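# Build a criss-cross stack from four wooden strips

## Task

On the table between the two rows are four loose wooden strips, all one colour. Arrange them into a crossed stack: a bottom layer of two strips lying flat on the table next to each other with space between them, and a top layer of two strips lying flat on top of and across both bottom strips, with space between the two top strips too. Nothing may end up off the table.

## Robot and tools

ROBOT. Two six-joint arms, left_arm and right_arm, each ending in a parallel two-finger gripper. left_arm's base sits at (+0.020, +0.238, 0) m, almost unrotated. right_arm's base is at (+0.015, -0.282, 0) m, yawed roughly 10 degrees clockwise seen from above (quat_wxyz +0.996, 0, 0, -0.091). Joint ranges in rad, base to hand: waist -2.618 to 3.054, shoulder 0 to 3.142, elbow 0 to 3.142, wrist pitch -1.571 to 1.571, wrist yaw -1.571 to 1.571, wrist roll -2.094 to 2.094. The elbow cannot quite straighten.

FRAME. Every position and quaternion is in one scene frame. Its origin is on the tabletop midway between the arms. +x points out across the table, +z points up, and left_arm is on the +y side. The arm names do not match the left or right of any image. Positions are in metres. Quaternions are written w first (qw, qx, qy, qz). In the gripper's own axes, the fingers extend along +z and close along y. end_effector_position is the point between the finger pads, about 1 cm back from the tips.

THE 16-NUMBER ROW. Commands that move arms use rows of 16 plain numbers. The first 8 are for left_arm: x, y, z, qw, qx, qy, qz, opening. The last 8 are the same fields for right_arm. Send all 16 even if only one arm should move. x, y, z and the quaternion are an absolute target pose for that gripper, not an offset. Opening runs from -1 (closed) to +1 (fully open, 0.094 m). A row is refused, and nothing is sent, if its target is more than 0.6 m from that arm's last reported position along any gripper axis. Each control step, the controller clips the target to within 70 mm and 16 degrees of the measured pose. When it cannot satisfy both, position wins over orientation. Arms usually stop a centimetre or more short, mostly low. The printed hand position can be off, more so at long reach.

TOOLS.
execute_actions: argument actions, a list holding zero or one item, plus optional pictures (true/false).
- Empty list: just returns the current state.
- Action: {"rows": [...], "steps": n}. Give 1 to 15 rows and at most 15 steps; the default is 15. Each step lasts 1/30 s and applies one row. If there are fewer rows than steps, the last row repeats.
- Wait: {"steps": n} with n up to 300, counted from the previous result. Time spent composing the reply counts toward it.
After an action ends, each arm only continues to its last clipped pose, so read the result and send the remainder.

move: target is one 16-number row of absolute poses. speed is the top path speed in m/s, from 0.002 to 0.5; the default is 0.25. Rotation is capped at twice that number in rad/s. Each gripper follows a straight line, and both finish together, taking 0.5 to 10 s; longer paths stop after 10 s. The opening is sent when the move starts. Paths ignore obstacles and the other arm. Grippers may lag, wander, or overshoot the speed, especially with the arm near straight.

wait: seconds, from 0 to 10. Nothing new is commanded.

zoom_image: camera is one of cam_head_left, cam_head_right, cam_high, cam_low, cam_left_wrist, cam_right_wrist. region is [x0, y0, x1, y1] in pixels of that camera's latest image. (0,0) is the top-left corner, and the region can be up to 504 by 504. All images are 504x504.

read_manual: optional section, only "licences". It returns licence text and moves nothing.

finished_scene: scene, the integer number of the current scene. The stack must be complete and stay stable.

READING RESULTS. The state line lists each gripper's position and quat_wxyz for left_arm | right_arm. grip_measured is the finger opening on the same -1..+1 scale. The last joint value is the opening in metres. Each gripper's reading may be off by about 1 mm. A move result adds a move: line. It gives the ending (done, off_target, moving, held, fault), any limits (paced means the pose was clipped; held means a check blocked some steps, and the arm may then speed up), and each gripper's distance to its target. If the ending names just one arm, the other arm finished fine. "pose unreachable" means the clearance check altered or blocked that arm's command. HELD marks steps where the row was not fully sent. "Hand target" shows where the controller is driving each gripper now. FAULT lines report arm stops. Camera calibration updates appear when values change.

GRASPING. To hold a strip, command an opening about 0.03 below grip_measured; a smaller margin gives a lighter hold. Very thin parts receive less force. To keep a gripper's orientation, repeat the same target quaternion every time instead of copying the drifted reported one. For an arm that should stay put, keep resending its last reported pose with the desired opening.

CAUTIONS. The simulation keeps running while you compose replies. Don't let the arms collide or push on each other. Do not knock strips off the table; that fails the task. Avoid dropping, slamming, or pressing hard. Faster motion hits harder on contact, and a target set further beyond the contact point pushes harder. An arm blocked by an object keeps pressing until a new command is given. External tugs on held parts or pushes on loose ones can happen. Holding loads heats motors: MOTOR HOT appears at 75 °C. At 90 °C that arm halts for 10 s. At 100 °C it goes limp and drops what it holds.

Each tool is called after "Call:" by a JSON object that holds its "name" and its "arguments".

## Session

I'll start by looking at the current state of the scene.

Call:
{"name": "execute_actions", "arguments": {"actions": []}}

Scene clock: 0.00 s of 5550.00 s.
left_arm: end_effector_position=(+0.2098, +0.2922, +0.1998) grip_measured=+1.000 end_effector_quat_wxyz=(+0.472, +0.089, +0.876, +0.034) | right_arm: end_effector_position=(+0.3119, -0.1200, +0.1470) grip_measured=+1.000 end_effector_quat_wxyz=(-0.100, +0.123, +0.943, +0.291)
Joint positions: left_arm=[ 0.943  0.537  0.695 -1.016  0.754  0.844  0.094] | right_arm=[ 0.366  1.771  1.468 -1.282 -0.626  0.438  0.094]
Joint velocities: left_arm=[-0.002 -0.002  0.027 -0.007 -0.081 -0.066  0.   ] | right_arm=[-0.002  0.012 -0.007  0.095  0.022 -0.037  0.   ]
Hand target (left_arm): +0.210, +0.290, +0.204; +0.478, +0.093, +0.873, +0.034
Hand target (right_arm): +0.312, -0.119, +0.149; -0.098, +0.121, +0.943, +0.294

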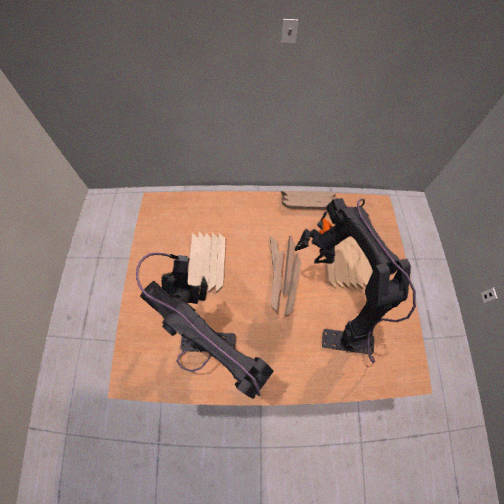

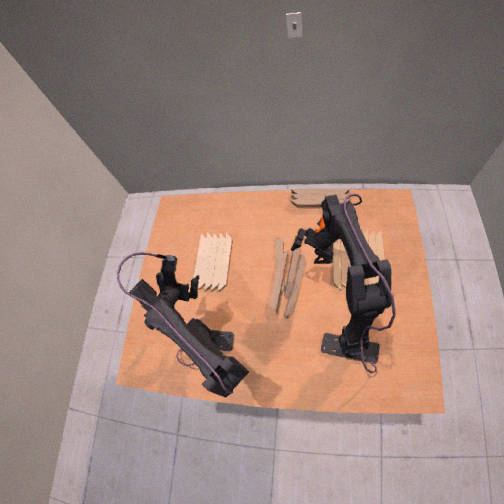

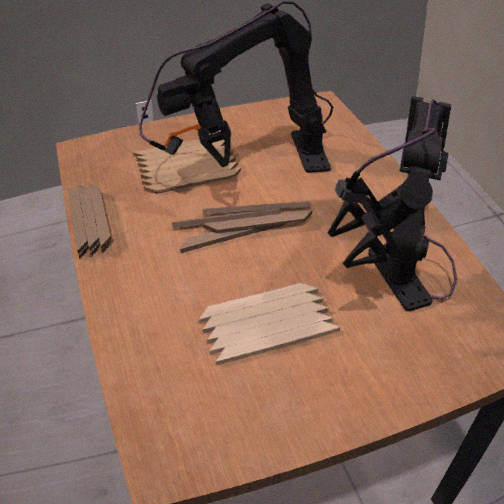

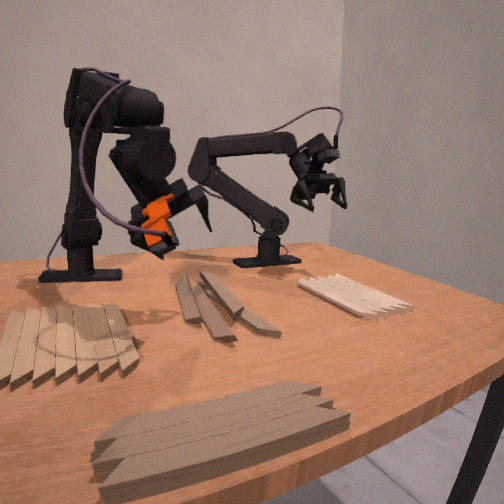

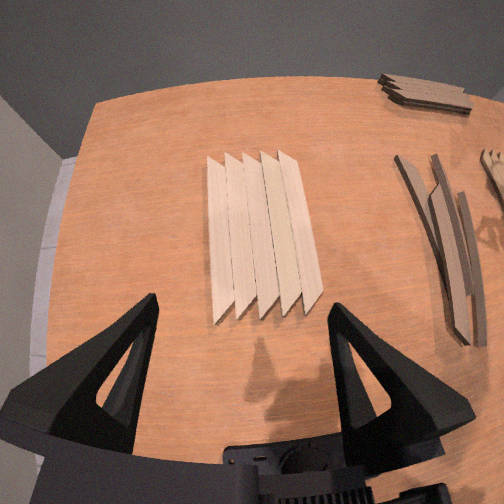

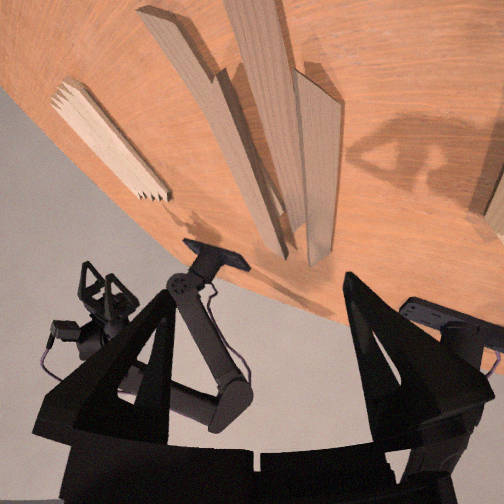

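Call:
{"name": "zoom_image", "arguments": {"camera": "cam_high", "region": [150, 180, 330, 270]}}

Call:
{"name": "zoom_image", "arguments": {"camera": "cam_head_left", "region": [230, 220, 340, 330]}}

Call:
{"name": "zoom_image", "arguments": {"camera": "cam_low", "region": [150, 250, 310, 360]}}

Region (150, 180, 330, 270) of cam_high's 504x504 image, scaled by 2.800, with more detail than that image has.

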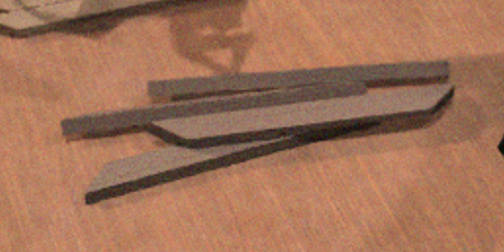

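Region (230, 220, 340, 330) of cam_head_left's 504x504 image, scaled by 4.582, with more detail than that image has.

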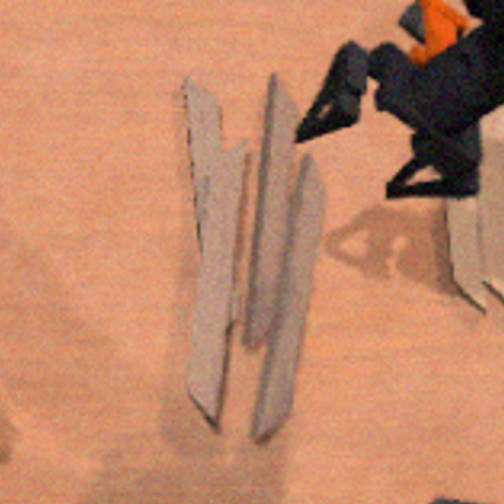

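Region (150, 250, 310, 360) of cam_low's 504x504 image, scaled by 3.150, with more detail than that image has; it fills the top 346 rows of this view, and the rest is white.

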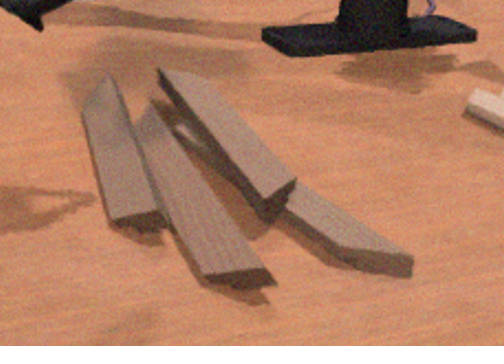

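Call:
{"name": "wait", "arguments": {"seconds": 1}}

Scene clock: 7.27 s of 5550.00 s.
left_arm: end_effector_position=(+0.2098, +0.2922, +0.1998) grip_measured=+1.000 end_effector_quat_wxyz=(+0.472, +0.089, +0.876, +0.034) | right_arm: end_effector_position=(+0.3119, -0.1200, +0.1470) grip_measured=+1.000 end_effector_quat_wxyz=(-0.100, +0.123, +0.943, +0.291)
Joint positions: left_arm=[ 0.943  0.537  0.695 -1.016  0.754  0.844  0.094] | right_arm=[ 0.366  1.771  1.468 -1.282 -0.626  0.438  0.094]
Joint velocities: left_arm=[-0.007 -0.007 -0.007 -0.022  0.007 -0.051  0.   ] | right_arm=[ 0.002  0.012 -0.017  0.051 -0.081  0.11   0.   ]
Hand target (left_arm): +0.210, +0.290, +0.204; +0.478, +0.093, +0.873, +0.034
Hand target (right_arm): +0.312, -0.119, +0.149; -0.098, +0.121, +0.943, +0.294
Steps of this call (steps 1 to 90: nothing new was sent; then 4.27 s passed at rest). Readings (end_effector_position):
1: left_arm (+0.2098, +0.2922, +0.1998) | right_arm (+0.3119, -0.1200, +0.1470)
2: left_arm (+0.2098, +0.2922, +0.1998) | right_arm (+0.3119, -0.1200, +0.1470)
4: left_arm (+0.2098, +0.2922, +0.1998) | right_arm (+0.3119, -0.1200, +0.1470)
8: left_arm (+0.2098, +0.2922, +0.1998) | right_arm (+0.3119, -0.1200, +0.1470)
90: the state above

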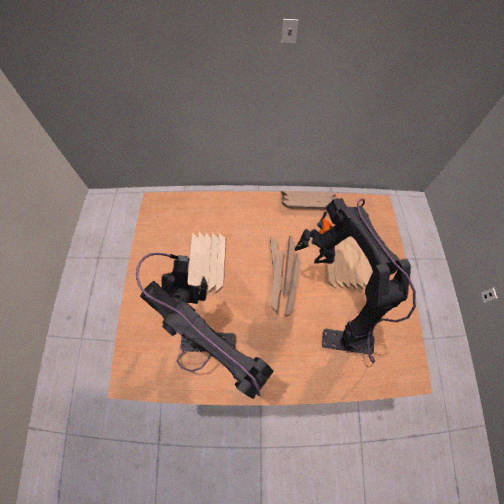

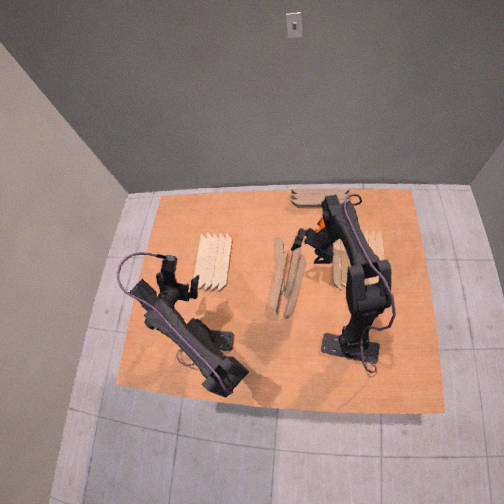

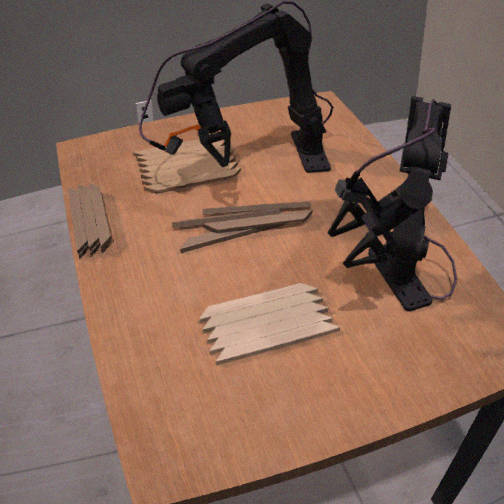

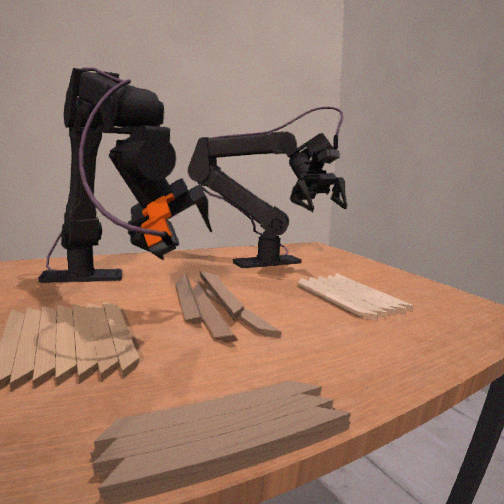

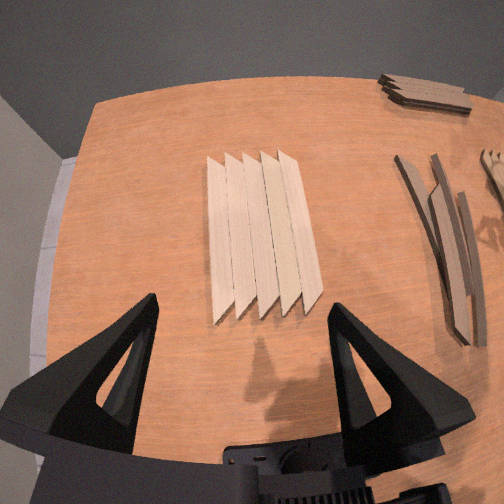

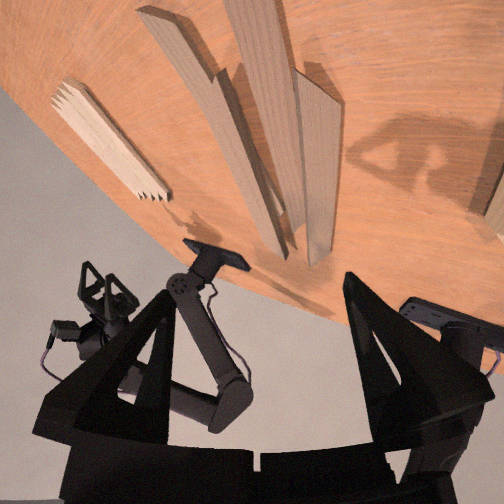

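Call:
{"name": "move", "arguments": {"target": [0.2098, 0.2922, 0.1998, 0.472, 0.089, 0.876, 0.034, 1, 0.28, -0.05, 0.2, 0.3665, 0, 0.9304, 0, 1], "speed": 0.2}}

Scene clock: 38.67 s of 5550.00 s.
left_arm: end_effector_position=(+0.2096, +0.2927, +0.1995) grip_measured=+1.000 end_effector_quat_wxyz=(+0.471, +0.088, +0.877, +0.035) | right_arm: end_effector_position=(+0.2828, -0.0473, +0.2082) grip_measured=+1.000 end_effector_quat_wxyz=(+0.368, +0.004, +0.930, +0.022)
Joint positions: left_arm=[ 0.943  0.537  0.695 -1.016  0.75   0.844  0.094] | right_arm=[ 1.182  1.439  1.275 -0.904  0.589  0.853  0.094]
Joint velocities: left_arm=[ 0.007  0.002 -0.002 -0.007 -0.022 -0.022  0.   ] | right_arm=[ 0.002  0.002  0.007 -0.022  0.022  0.022  0.   ]
Hand target (left_arm): +0.210, +0.292, +0.200; +0.472, +0.089, +0.876, +0.034
Hand target (right_arm): +0.281, -0.051, +0.200; +0.370, +0.003, +0.929, +0.008
Off the commanded pose (left_arm): 0.001 m, 0 deg.
Off the commanded pose (right_arm): 0.009 m, 3 deg.
After step 90, 24.97 s passed at rest.
move: off_target (right_arm)
camera_calibration (this result's frames):
cam_left_wrist: T_world_to_cam=[[-0.0921178, -0.994798, -0.0434848, 0.318094], [-0.938223, 0.101342, -0.330857, 0.267719], [0.333543, 0.0103206, -0.942678, 0.226985], [0, 0, 0, 1]] pos_world=[0.204773, 0.286966, 0.316383]
cam_right_wrist: T_world_to_cam=[[-0.104939, -0.986755, -0.123706, 0.00748728], [-0.994471, 0.104614, 0.00914023, 0.310293], [0.00392221, 0.123982, -0.992277, 0.329472], [0, 0, 0, 1]] pos_world=[0.308071, -0.0659213, 0.325018]

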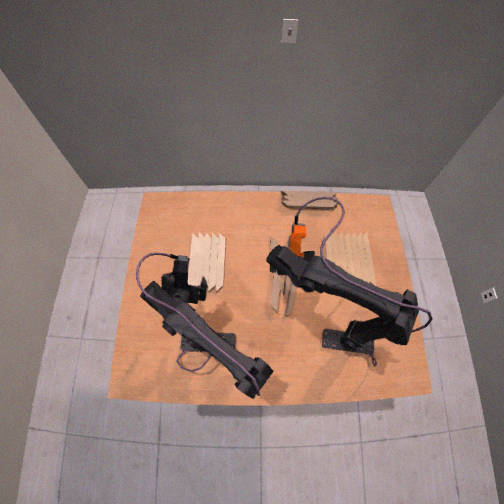

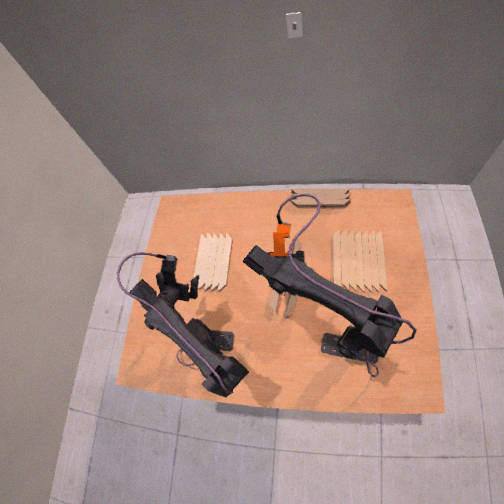

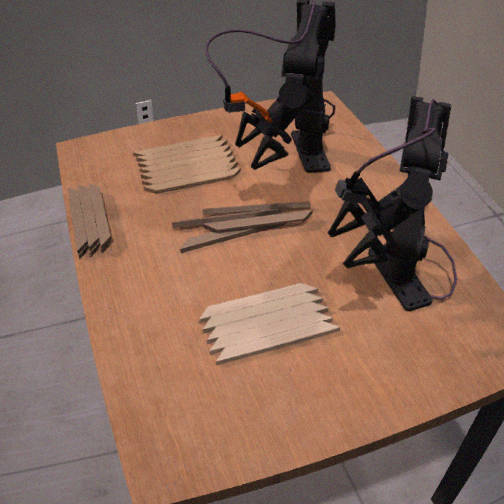

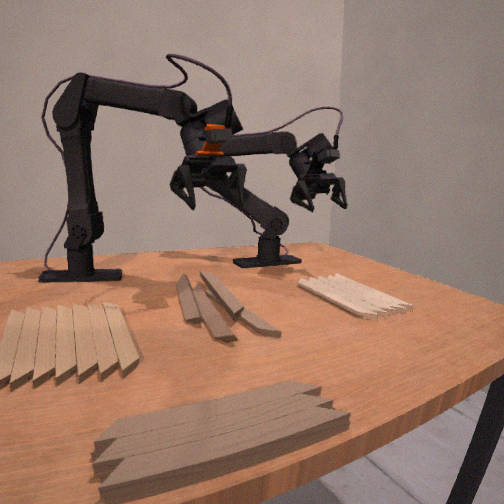

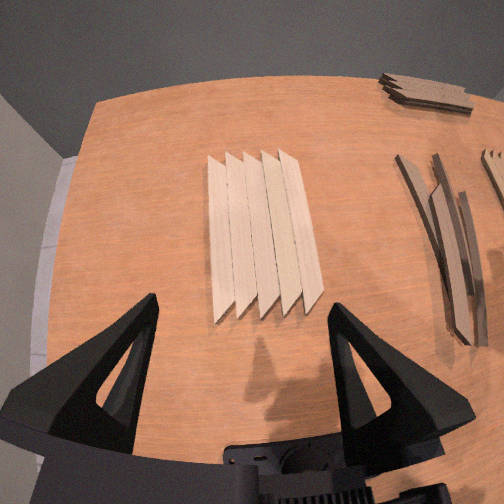

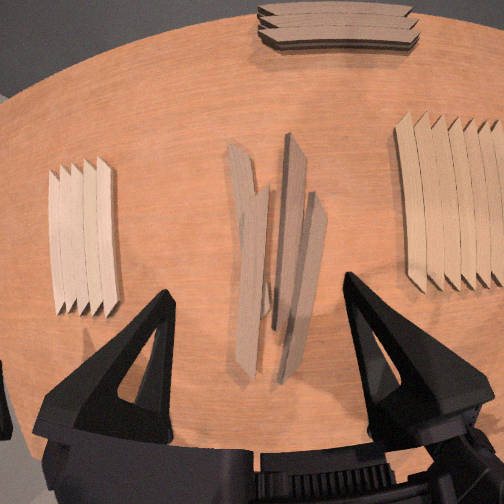

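Call:
{"name": "zoom_image", "arguments": {"camera": "cam_right_wrist", "region": [180, 120, 380, 400]}}

Region (180, 120, 380, 400) of cam_right_wrist's 504x504 image, scaled by 1.800, with more detail than that image has; it fills the left 360 columns of this view, and the rest is white.

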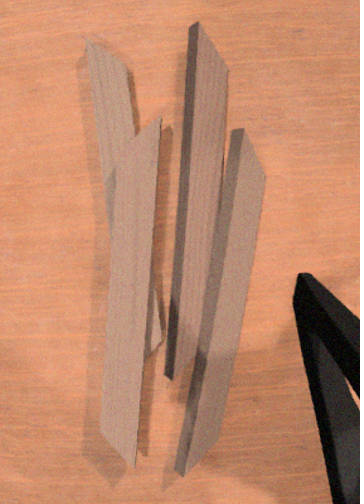

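Call:
{"name": "zoom_image", "arguments": {"camera": "cam_low", "region": [170, 265, 290, 345]}}

Call:
{"name": "zoom_image", "arguments": {"camera": "cam_low", "region": [0, 290, 200, 400]}}

Region (170, 265, 290, 345) of cam_low's 504x504 image, scaled by 4.200, with more detail than that image has.

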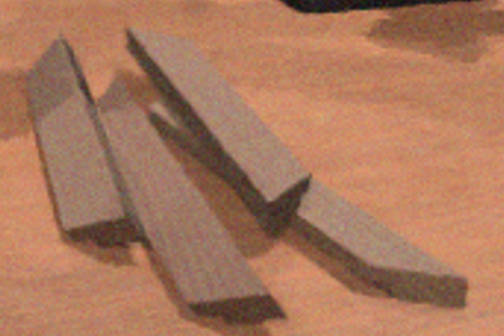

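Region (0, 290, 200, 400) of cam_low's 504x504 image, scaled by 2.520, with more detail than that image has; it fills the top 277 rows of this view, and the rest is white.

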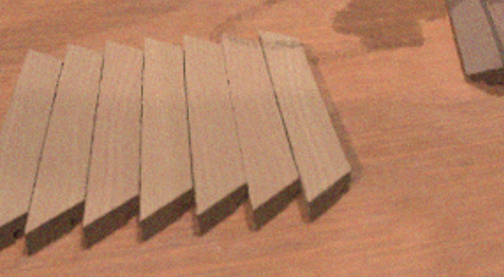

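Call:
{"name": "move", "arguments": {"target": [0.17, -0.001, 0.10, 0, 0.0898, 0.996, 0, 0.3, 0.27, -0.17, 0.2, 0.3665, 0, 0.9304, 0, 1], "speed": 0.2}}

Scene clock: 97.87 s of 5550.00 s.
left_arm: end_effector_position=(+0.1764, -0.0022, +0.0912) grip_measured=+0.302 end_effector_quat_wxyz=(+0.000, +0.091, +0.995, -0.029) | right_arm: end_effector_position=(+0.2704, -0.1643, +0.2033) grip_measured=+1.000 end_effector_quat_wxyz=(+0.368, -0.001, +0.930, +0.001)
Joint positions: left_arm=[-0.965  1.6    1.188 -1.114  0.036 -0.792  0.061] | right_arm=[ 0.9    1.05   0.981 -0.886  0.465  0.565  0.094]
Joint velocities: left_arm=[-0.017  0.012 -0.002 -0.081  0.022  0.007 -0.001] | right_arm=[-0.002  0.002 -0.012 -0.022  0.007  0.022  0.   ]
Hand target (left_arm): +0.178, -0.010, +0.098; +0.003, +0.092, +0.995, -0.037
Hand target (right_arm): +0.268, -0.169, +0.199; +0.367, -0.000, +0.930, -0.001
Off the commanded pose (left_arm): 0.011 m, 3 deg.
Off the commanded pose (right_arm): 0.007 m, 0 deg.
After step 90, 53.20 s passed at rest.
move: off_target (left_arm)
camera_calibration (this result's frames):
cam_left_wrist: T_world_to_cam=[[-0.0797482, -0.99281, 0.0892686, 0.00268635], [-0.792734, 0.117459, 0.598144, 0.120337], [-0.604329, -0.0230654, -0.796401, 0.291085], [0, 0, 0, 1]] pos_world=[0.271521, -0.00475368, 0.159602]
cam_right_wrist: T_world_to_cam=[[-0.1112, -0.990472, -0.0812399, -0.117472], [-0.99379, 0.111161, 0.00502525, 0.311995], [0.00405332, 0.0812942, -0.996682, 0.332992], [0, 0, 0, 1]] pos_world=[0.295644, -0.178105, 0.320775]

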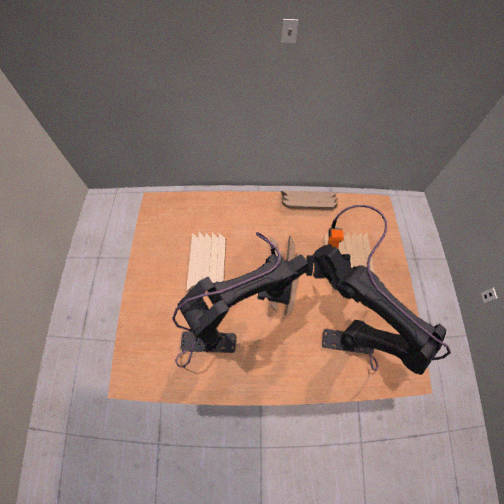

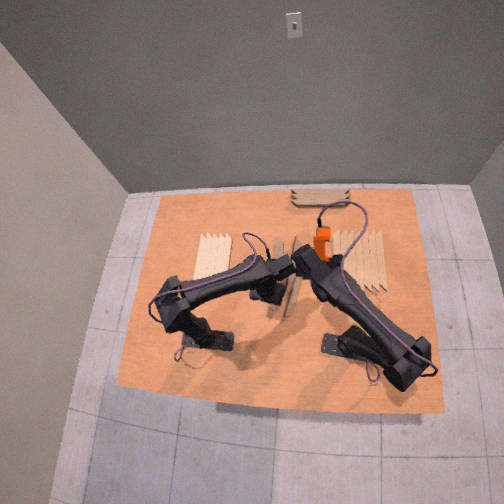

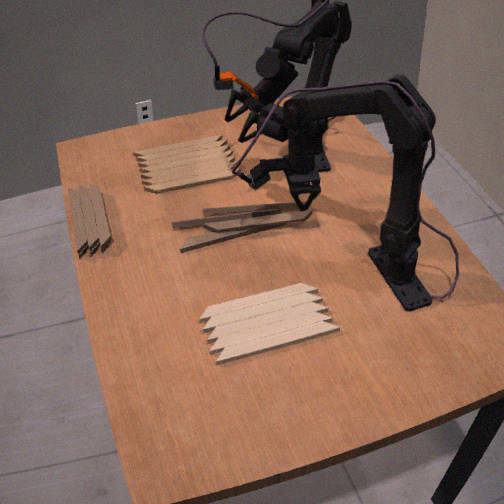

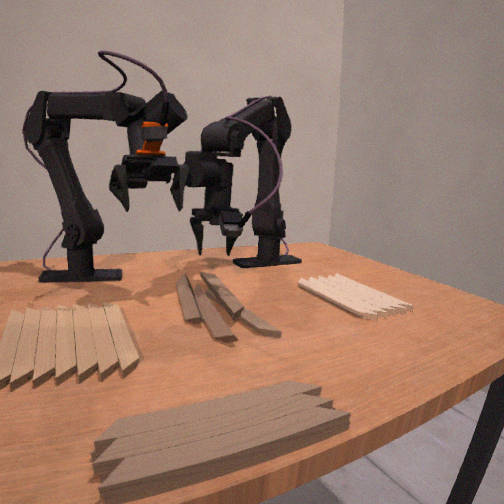

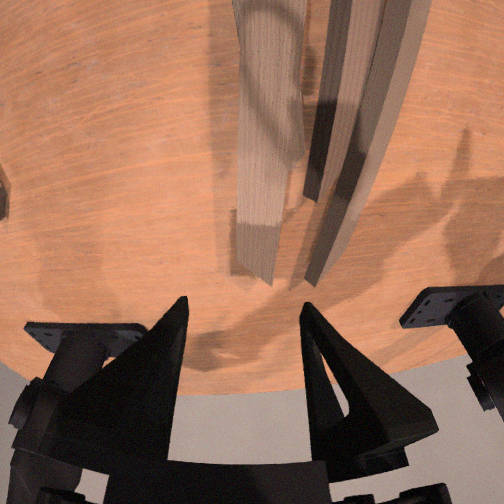

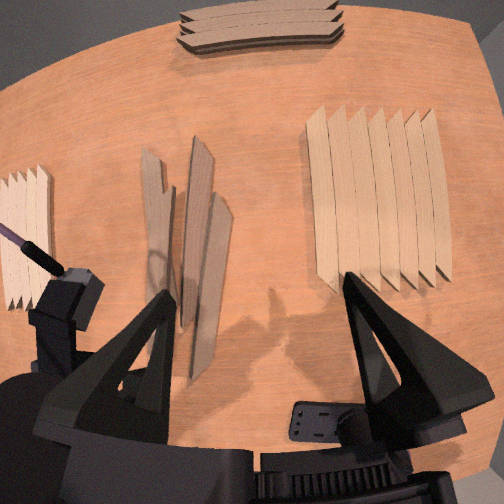

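Call:
{"name": "move", "arguments": {"target": [0.172, -0.02, 0.022, 0, 0.0898, 0.996, 0, 0.3, 0.27, -0.24, 0.2, 0.3665, 0, 0.9304, 0, 1], "speed": 0.08}}

Scene clock: 111.87 s of 5550.00 s.
left_arm: end_effector_position=(+0.1741, -0.0255, +0.0290) grip_measured=+0.302 end_effector_quat_wxyz=(-0.003, +0.089, +0.996, -0.012) | right_arm: end_effector_position=(+0.2719, -0.2372, +0.2041) grip_measured=+1.000 end_effector_quat_wxyz=(+0.366, +0.001, +0.930, -0.002)
Joint positions: left_arm=[-1.024  1.763  1.114 -0.906  0.019 -0.854  0.061] | right_arm=[ 0.502  0.883  0.902 -0.867  0.22   0.237  0.094]
Joint velocities: left_arm=[-0.022 -0.022  0.002 -0.007 -0.022 -0.11  -0.   ] | right_arm=[ 0.002  0.007 -0.002  0.066 -0.037 -0.037  0.   ]
Hand target (left_arm): +0.173, -0.022, +0.022; -0.001, +0.090, +0.996, -0.001
Hand target (right_arm): +0.268, -0.239, +0.200; +0.367, -0.000, +0.930, -0.001
Off the commanded pose (left_arm): 0.009 m, 1 deg.
Off the commanded pose (right_arm): 0.005 m, 0 deg.
After step 90, 9.50 s passed at rest.
move: done
camera_calibration (this result's frames):
cam_left_wrist: T_world_to_cam=[[-0.0763743, -0.995508, 0.0559475, -0.0147237], [-0.791014, 0.0946547, 0.604431, 0.157352], [-0.607012, 0.00190773, -0.79469, 0.240686], [0, 0, 0, 1]] pos_world=[0.269442, -0.0300109, 0.096986]
cam_right_wrist: T_world_to_cam=[[-0.115758, -0.990332, -0.0764425, -0.189168], [-0.993276, 0.115524, 0.00749285, 0.322015], [0.00141054, 0.0767959, -0.997046, 0.339471], [0, 0, 0, 1]] pos_world=[0.297474, -0.25061, 0.321595]

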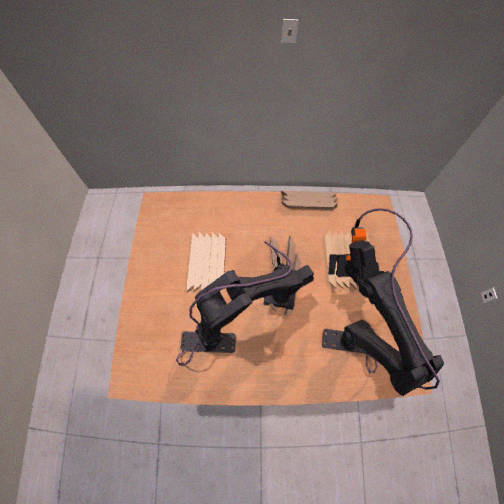

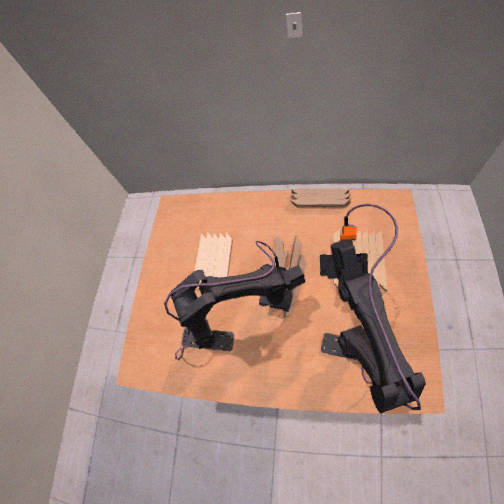

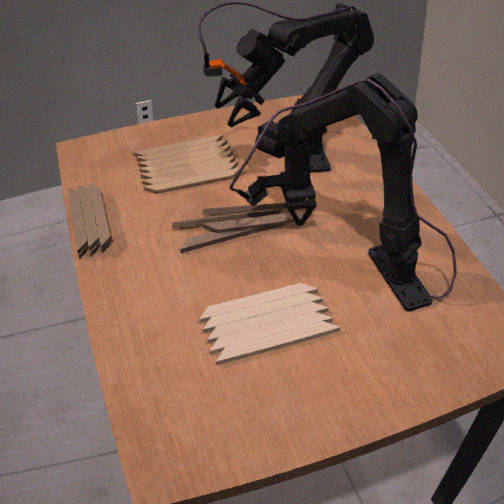

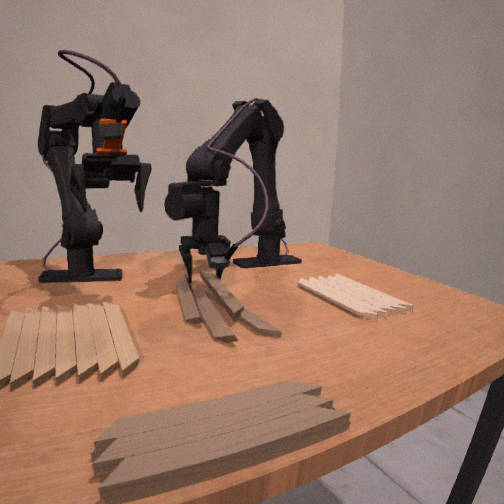

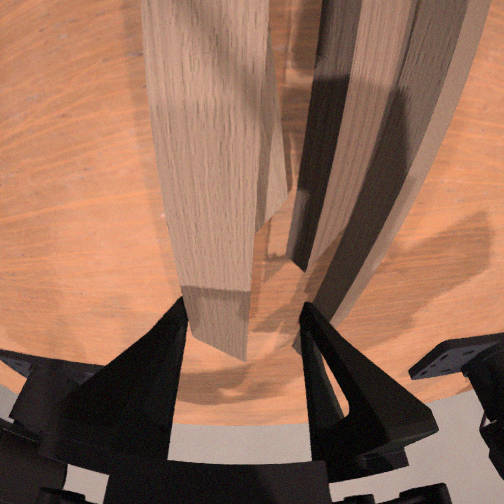

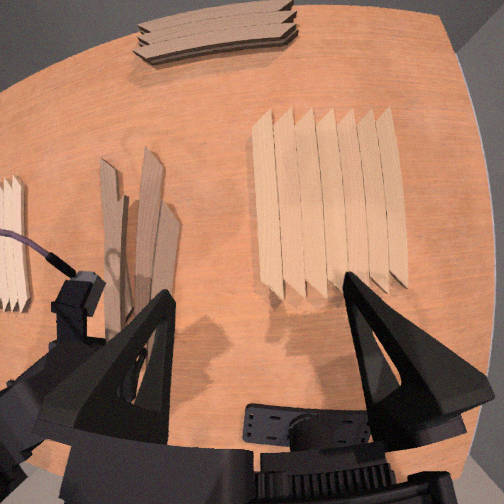

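Call:
{"name": "move", "arguments": {"target": [0.186, -0.008, 0.024, 0, 0.0898, 0.996, 0, 0.3, 0.27, -0.24, 0.2, 0.3665, 0, 0.9304, 0, 1], "speed": 0.05}}

Scene clock: 115.97 s of 5550.00 s.
left_arm: end_effector_position=(+0.1868, -0.0176, +0.0290) grip_measured=+0.302 end_effector_quat_wxyz=(-0.001, +0.090, +0.996, -0.011) | right_arm: end_effector_position=(+0.2726, -0.2376, +0.2044) grip_measured=+1.000 end_effector_quat_wxyz=(+0.367, -0.000, +0.930, -0.000)
Joint positions: left_arm=[-0.978  1.763  1.114 -0.906  0.014 -0.808  0.061] | right_arm=[ 0.493  0.883  0.902 -0.863  0.21   0.229  0.094]
Joint velocities: left_arm=[ 0.007 -0.002 -0.002 -0.066  0.022  0.066  0.   ] | right_arm=[ 0.012 -0.017 -0.007 -0.022 -0.022 -0.007  0.   ]
Hand target (left_arm): +0.186, -0.008, +0.024; +0.001, +0.090, +0.996, +0.001
Hand target (right_arm): +0.270, -0.240, +0.200; +0.366, -0.000, +0.930, -0.000
Off the commanded pose (left_arm): 0.011 m, 1 deg.
Off the commanded pose (right_arm): 0.006 m, 0 deg.
After step 90, 0.33 s passed at rest.
move: off_target (left_arm)
camera_calibration (this result's frames):
cam_left_wrist: T_world_to_cam=[[-0.0773293, -0.995586, 0.0531866, -0.00569664], [-0.794105, 0.0937603, 0.600505, 0.167294], [-0.602841, 0.0042009, -0.79785, 0.247686], [0, 0, 0, 1]] pos_world=[0.281724, -0.0223975, 0.0974582]
cam_right_wrist: T_world_to_cam=[[-0.112855, -0.990431, -0.0794401, -0.18967], [-0.993609, 0.112672, 0.00679331, 0.322316], [0.00222237, 0.0796991, -0.996816, 0.340207], [0, 0, 0, 1]] pos_world=[0.298095, -0.251285, 0.321867]

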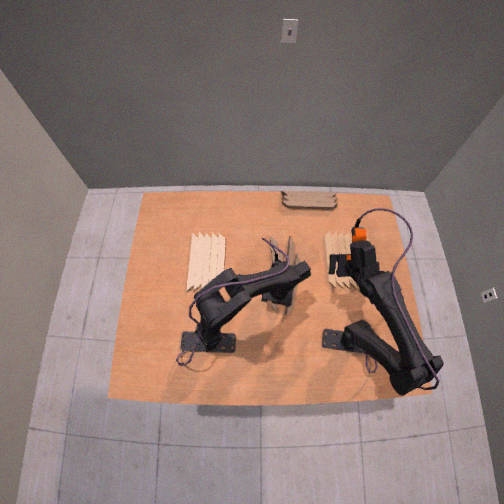

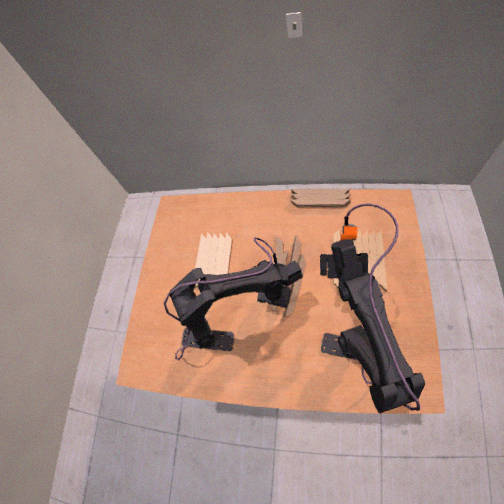

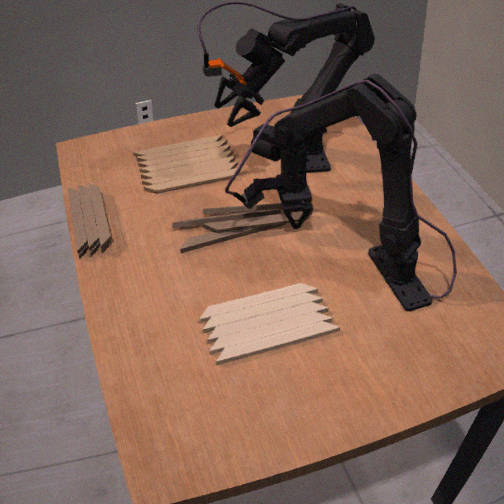

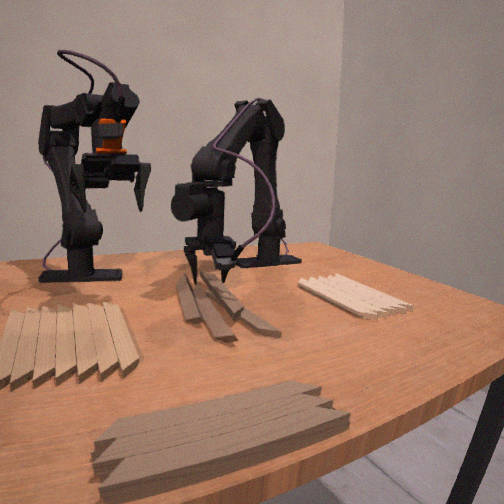

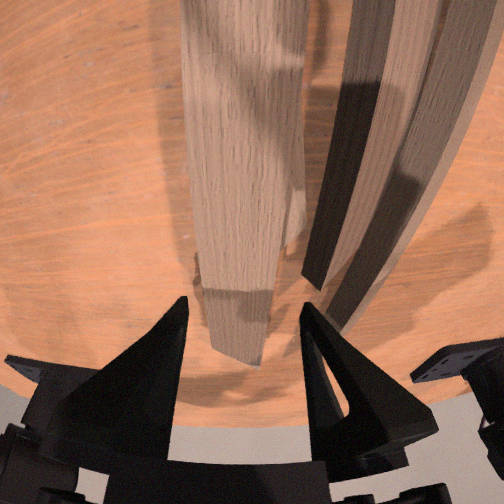

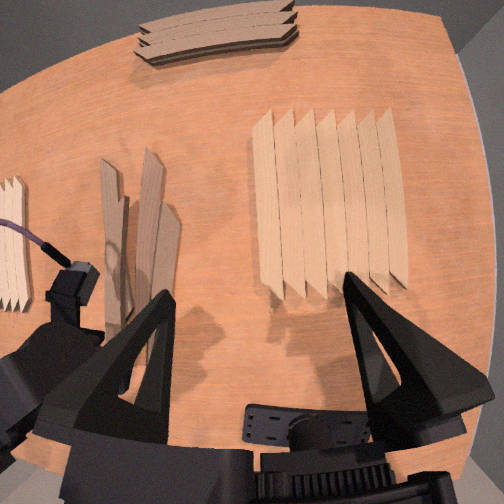

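Call:
{"name": "move", "arguments": {"target": [0.186, -0.010, 0.008, 0, 0.0898, 0.996, 0, 0.3, 0.27, -0.24, 0.2, 0.3665, 0, 0.9304, 0, 1], "speed": 0.04}}

Scene clock: 119.67 s of 5550.00 s.
left_arm: end_effector_position=(+0.1868, -0.0177, +0.0196) grip_measured=+0.302 end_effector_quat_wxyz=(+0.005, +0.091, +0.996, -0.017) | right_arm: end_effector_position=(+0.2727, -0.2376, +0.2045) grip_measured=+1.000 end_effector_quat_wxyz=(+0.367, -0.000, +0.930, -0.000)
Joint positions: left_arm=[-0.978  1.763  1.073 -0.847  0.014 -0.805  0.061] | right_arm=[ 0.493  0.883  0.902 -0.863  0.21   0.229  0.094]
Joint velocities: left_arm=[-0.022  0.002  0.002  0.007  0.007  0.051  0.001] | right_arm=[ 0.012 -0.002 -0.007  0.007 -0.037 -0.051  0.   ]
Hand target (left_arm): +0.186, -0.010, +0.008; -0.000, +0.090, +0.996, +0.000
Hand target (right_arm): +0.270, -0.240, +0.200; +0.366, +0.000, +0.930, -0.000
Off the commanded pose (left_arm): 0.014 m, 2 deg.
Off the commanded pose (right_arm): 0.006 m, 0 deg.
move: off_target (left_arm)
camera_calibration (this result's frames):
cam_left_wrist: T_world_to_cam=[[-0.0805714, -0.994496, 0.0669788, -0.00487041], [-0.799652, 0.104608, 0.591282, 0.174329], [-0.595034, -0.00591929, -0.803679, 0.23872], [0, 0, 0, 1]] pos_world=[0.281056, -0.0216668, 0.0891028]
cam_right_wrist: T_world_to_cam=[[-0.112305, -0.990481, -0.0795974, -0.189702], [-0.993671, 0.112142, 0.00653322, 0.322305], [0.0024552, 0.0798274, -0.996806, 0.340216], [0, 0, 0, 1]] pos_world=[0.298125, -0.251199, 0.321924]

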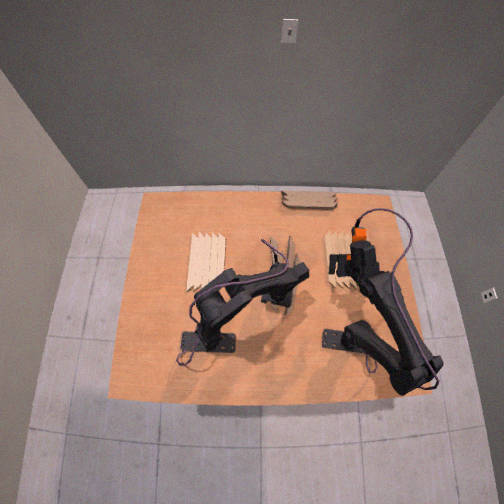

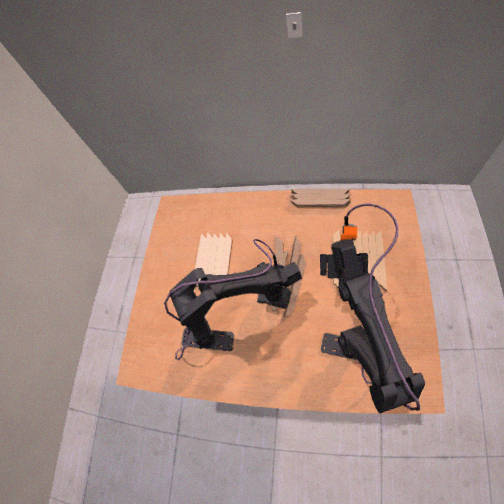

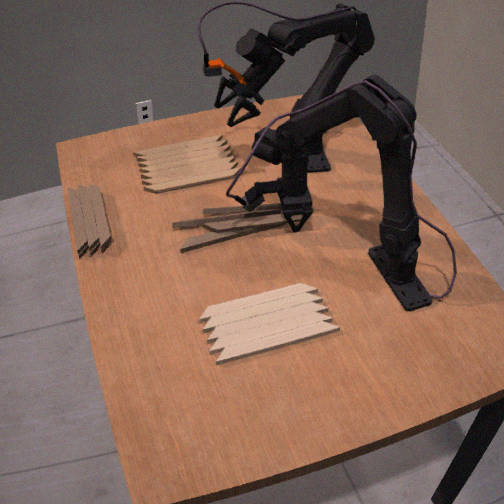

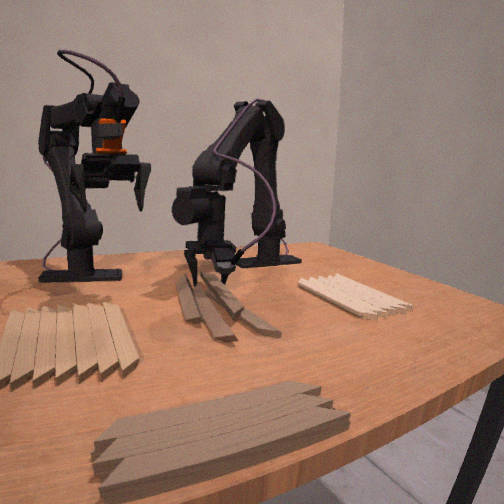

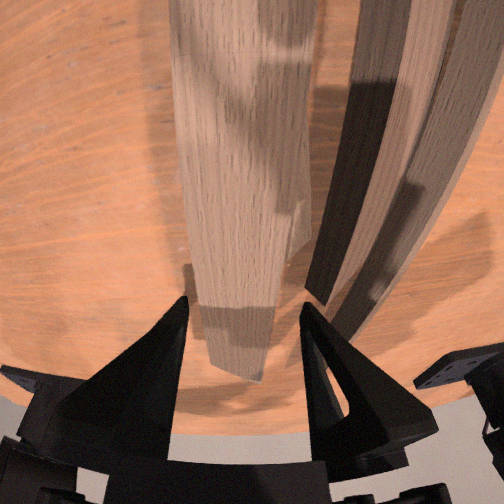

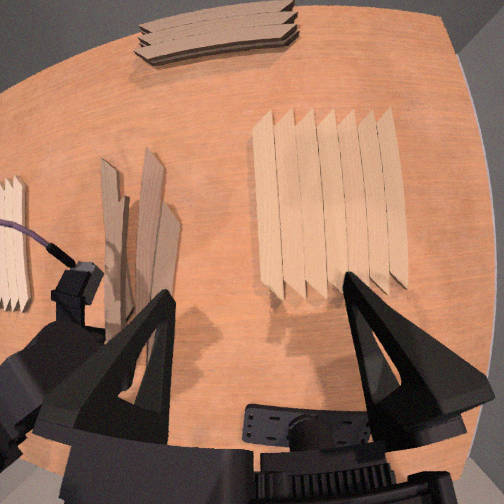

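Call:
{"name": "move", "arguments": {"target": [0.186, -0.010, 0.0, 0, 0.0898, 0.996, 0, 0.3, 0.27, -0.24, 0.2, 0.3665, 0, 0.9304, 0, 1], "speed": 0.03}}

Scene clock: 123.87 s of 5550.00 s.
left_arm: end_effector_position=(+0.1891, -0.0210, +0.0176) grip_measured=+0.302 end_effector_quat_wxyz=(+0.009, +0.091, +0.996, -0.022) | right_arm: end_effector_position=(+0.2727, -0.2375, +0.2044) grip_measured=+1.000 end_effector_quat_wxyz=(+0.367, -0.000, +0.930, -0.000)
Joint positions: left_arm=[-0.978  1.771  1.073 -0.827  0.014 -0.805  0.061] | right_arm=[ 0.493  0.883  0.902 -0.863  0.21   0.229  0.094]
Joint velocities: left_arm=[-0.002  0.012  0.002 -0.051  0.007  0.051 -0.001] | right_arm=[ 0.002 -0.002 -0.022 -0.051  0.007 -0.051  0.   ]
Hand target (left_arm): +0.186, -0.010, +0.001; -0.000, +0.090, +0.996, +0.000
Hand target (right_arm): +0.270, -0.240, +0.200; +0.366, +0.000, +0.930, -0.000
Off the commanded pose (left_arm): 0.021 m, 3 deg.
Off the commanded pose (right_arm): 0.006 m, 0 deg.
After step 90, 0.27 s passed at rest.
move: off_target (left_arm)
camera_calibration (this result's frames):
cam_left_wrist: T_world_to_cam=[[-0.0810455, -0.993807, 0.0760248, -0.00794416], [-0.803675, 0.110274, 0.584762, 0.178703], [-0.589524, -0.0137069, -0.807635, 0.237318], [0, 0, 0, 1]] pos_world=[0.28288, -0.0243483, 0.0877714]
cam_right_wrist: T_world_to_cam=[[-0.112061, -0.990487, -0.0798566, -0.189654], [-0.993699, 0.111888, 0.00665, 0.32221], [0.00234828, 0.0800986, -0.996784, 0.340289], [0, 0, 0, 1]] pos_world=[0.298127, -0.251158, 0.321907]

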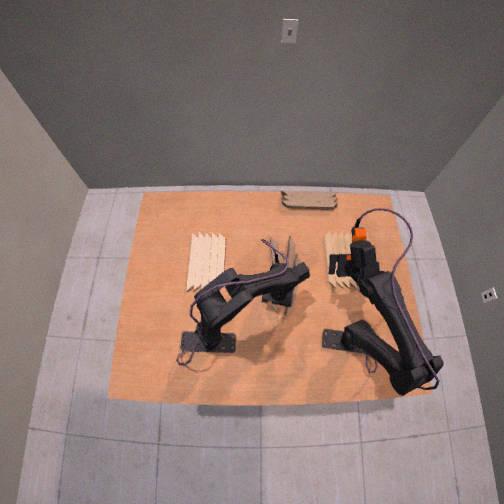

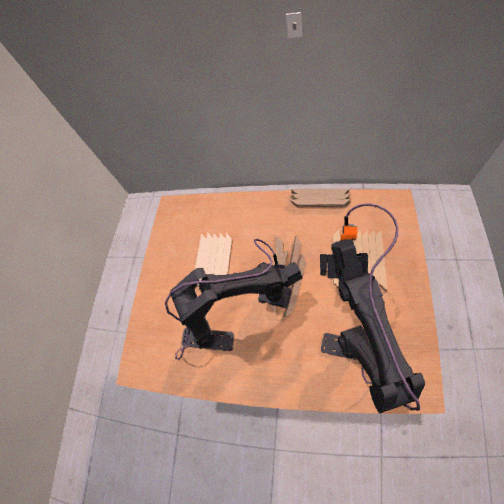

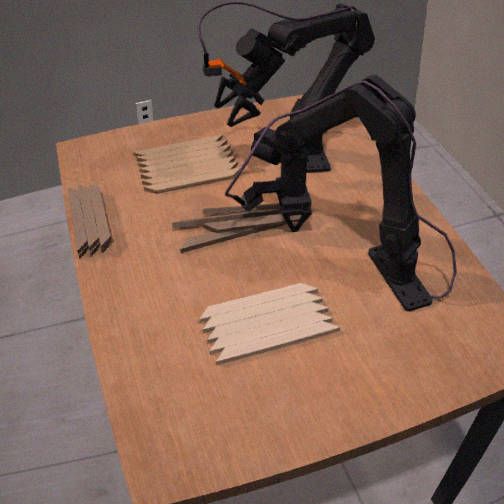

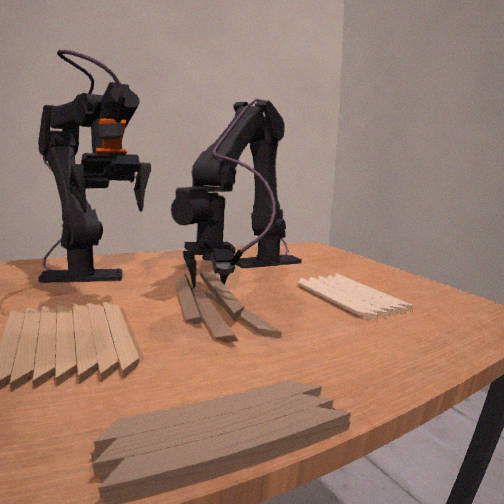

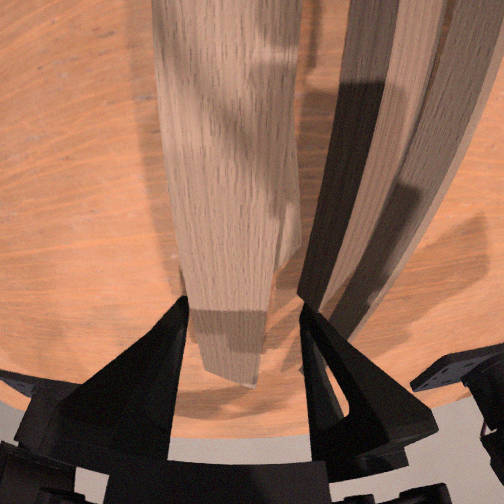

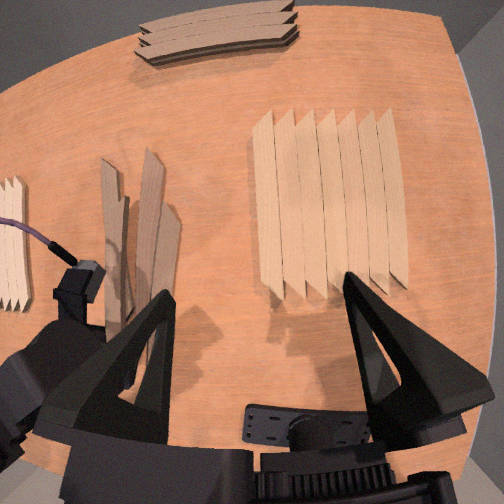

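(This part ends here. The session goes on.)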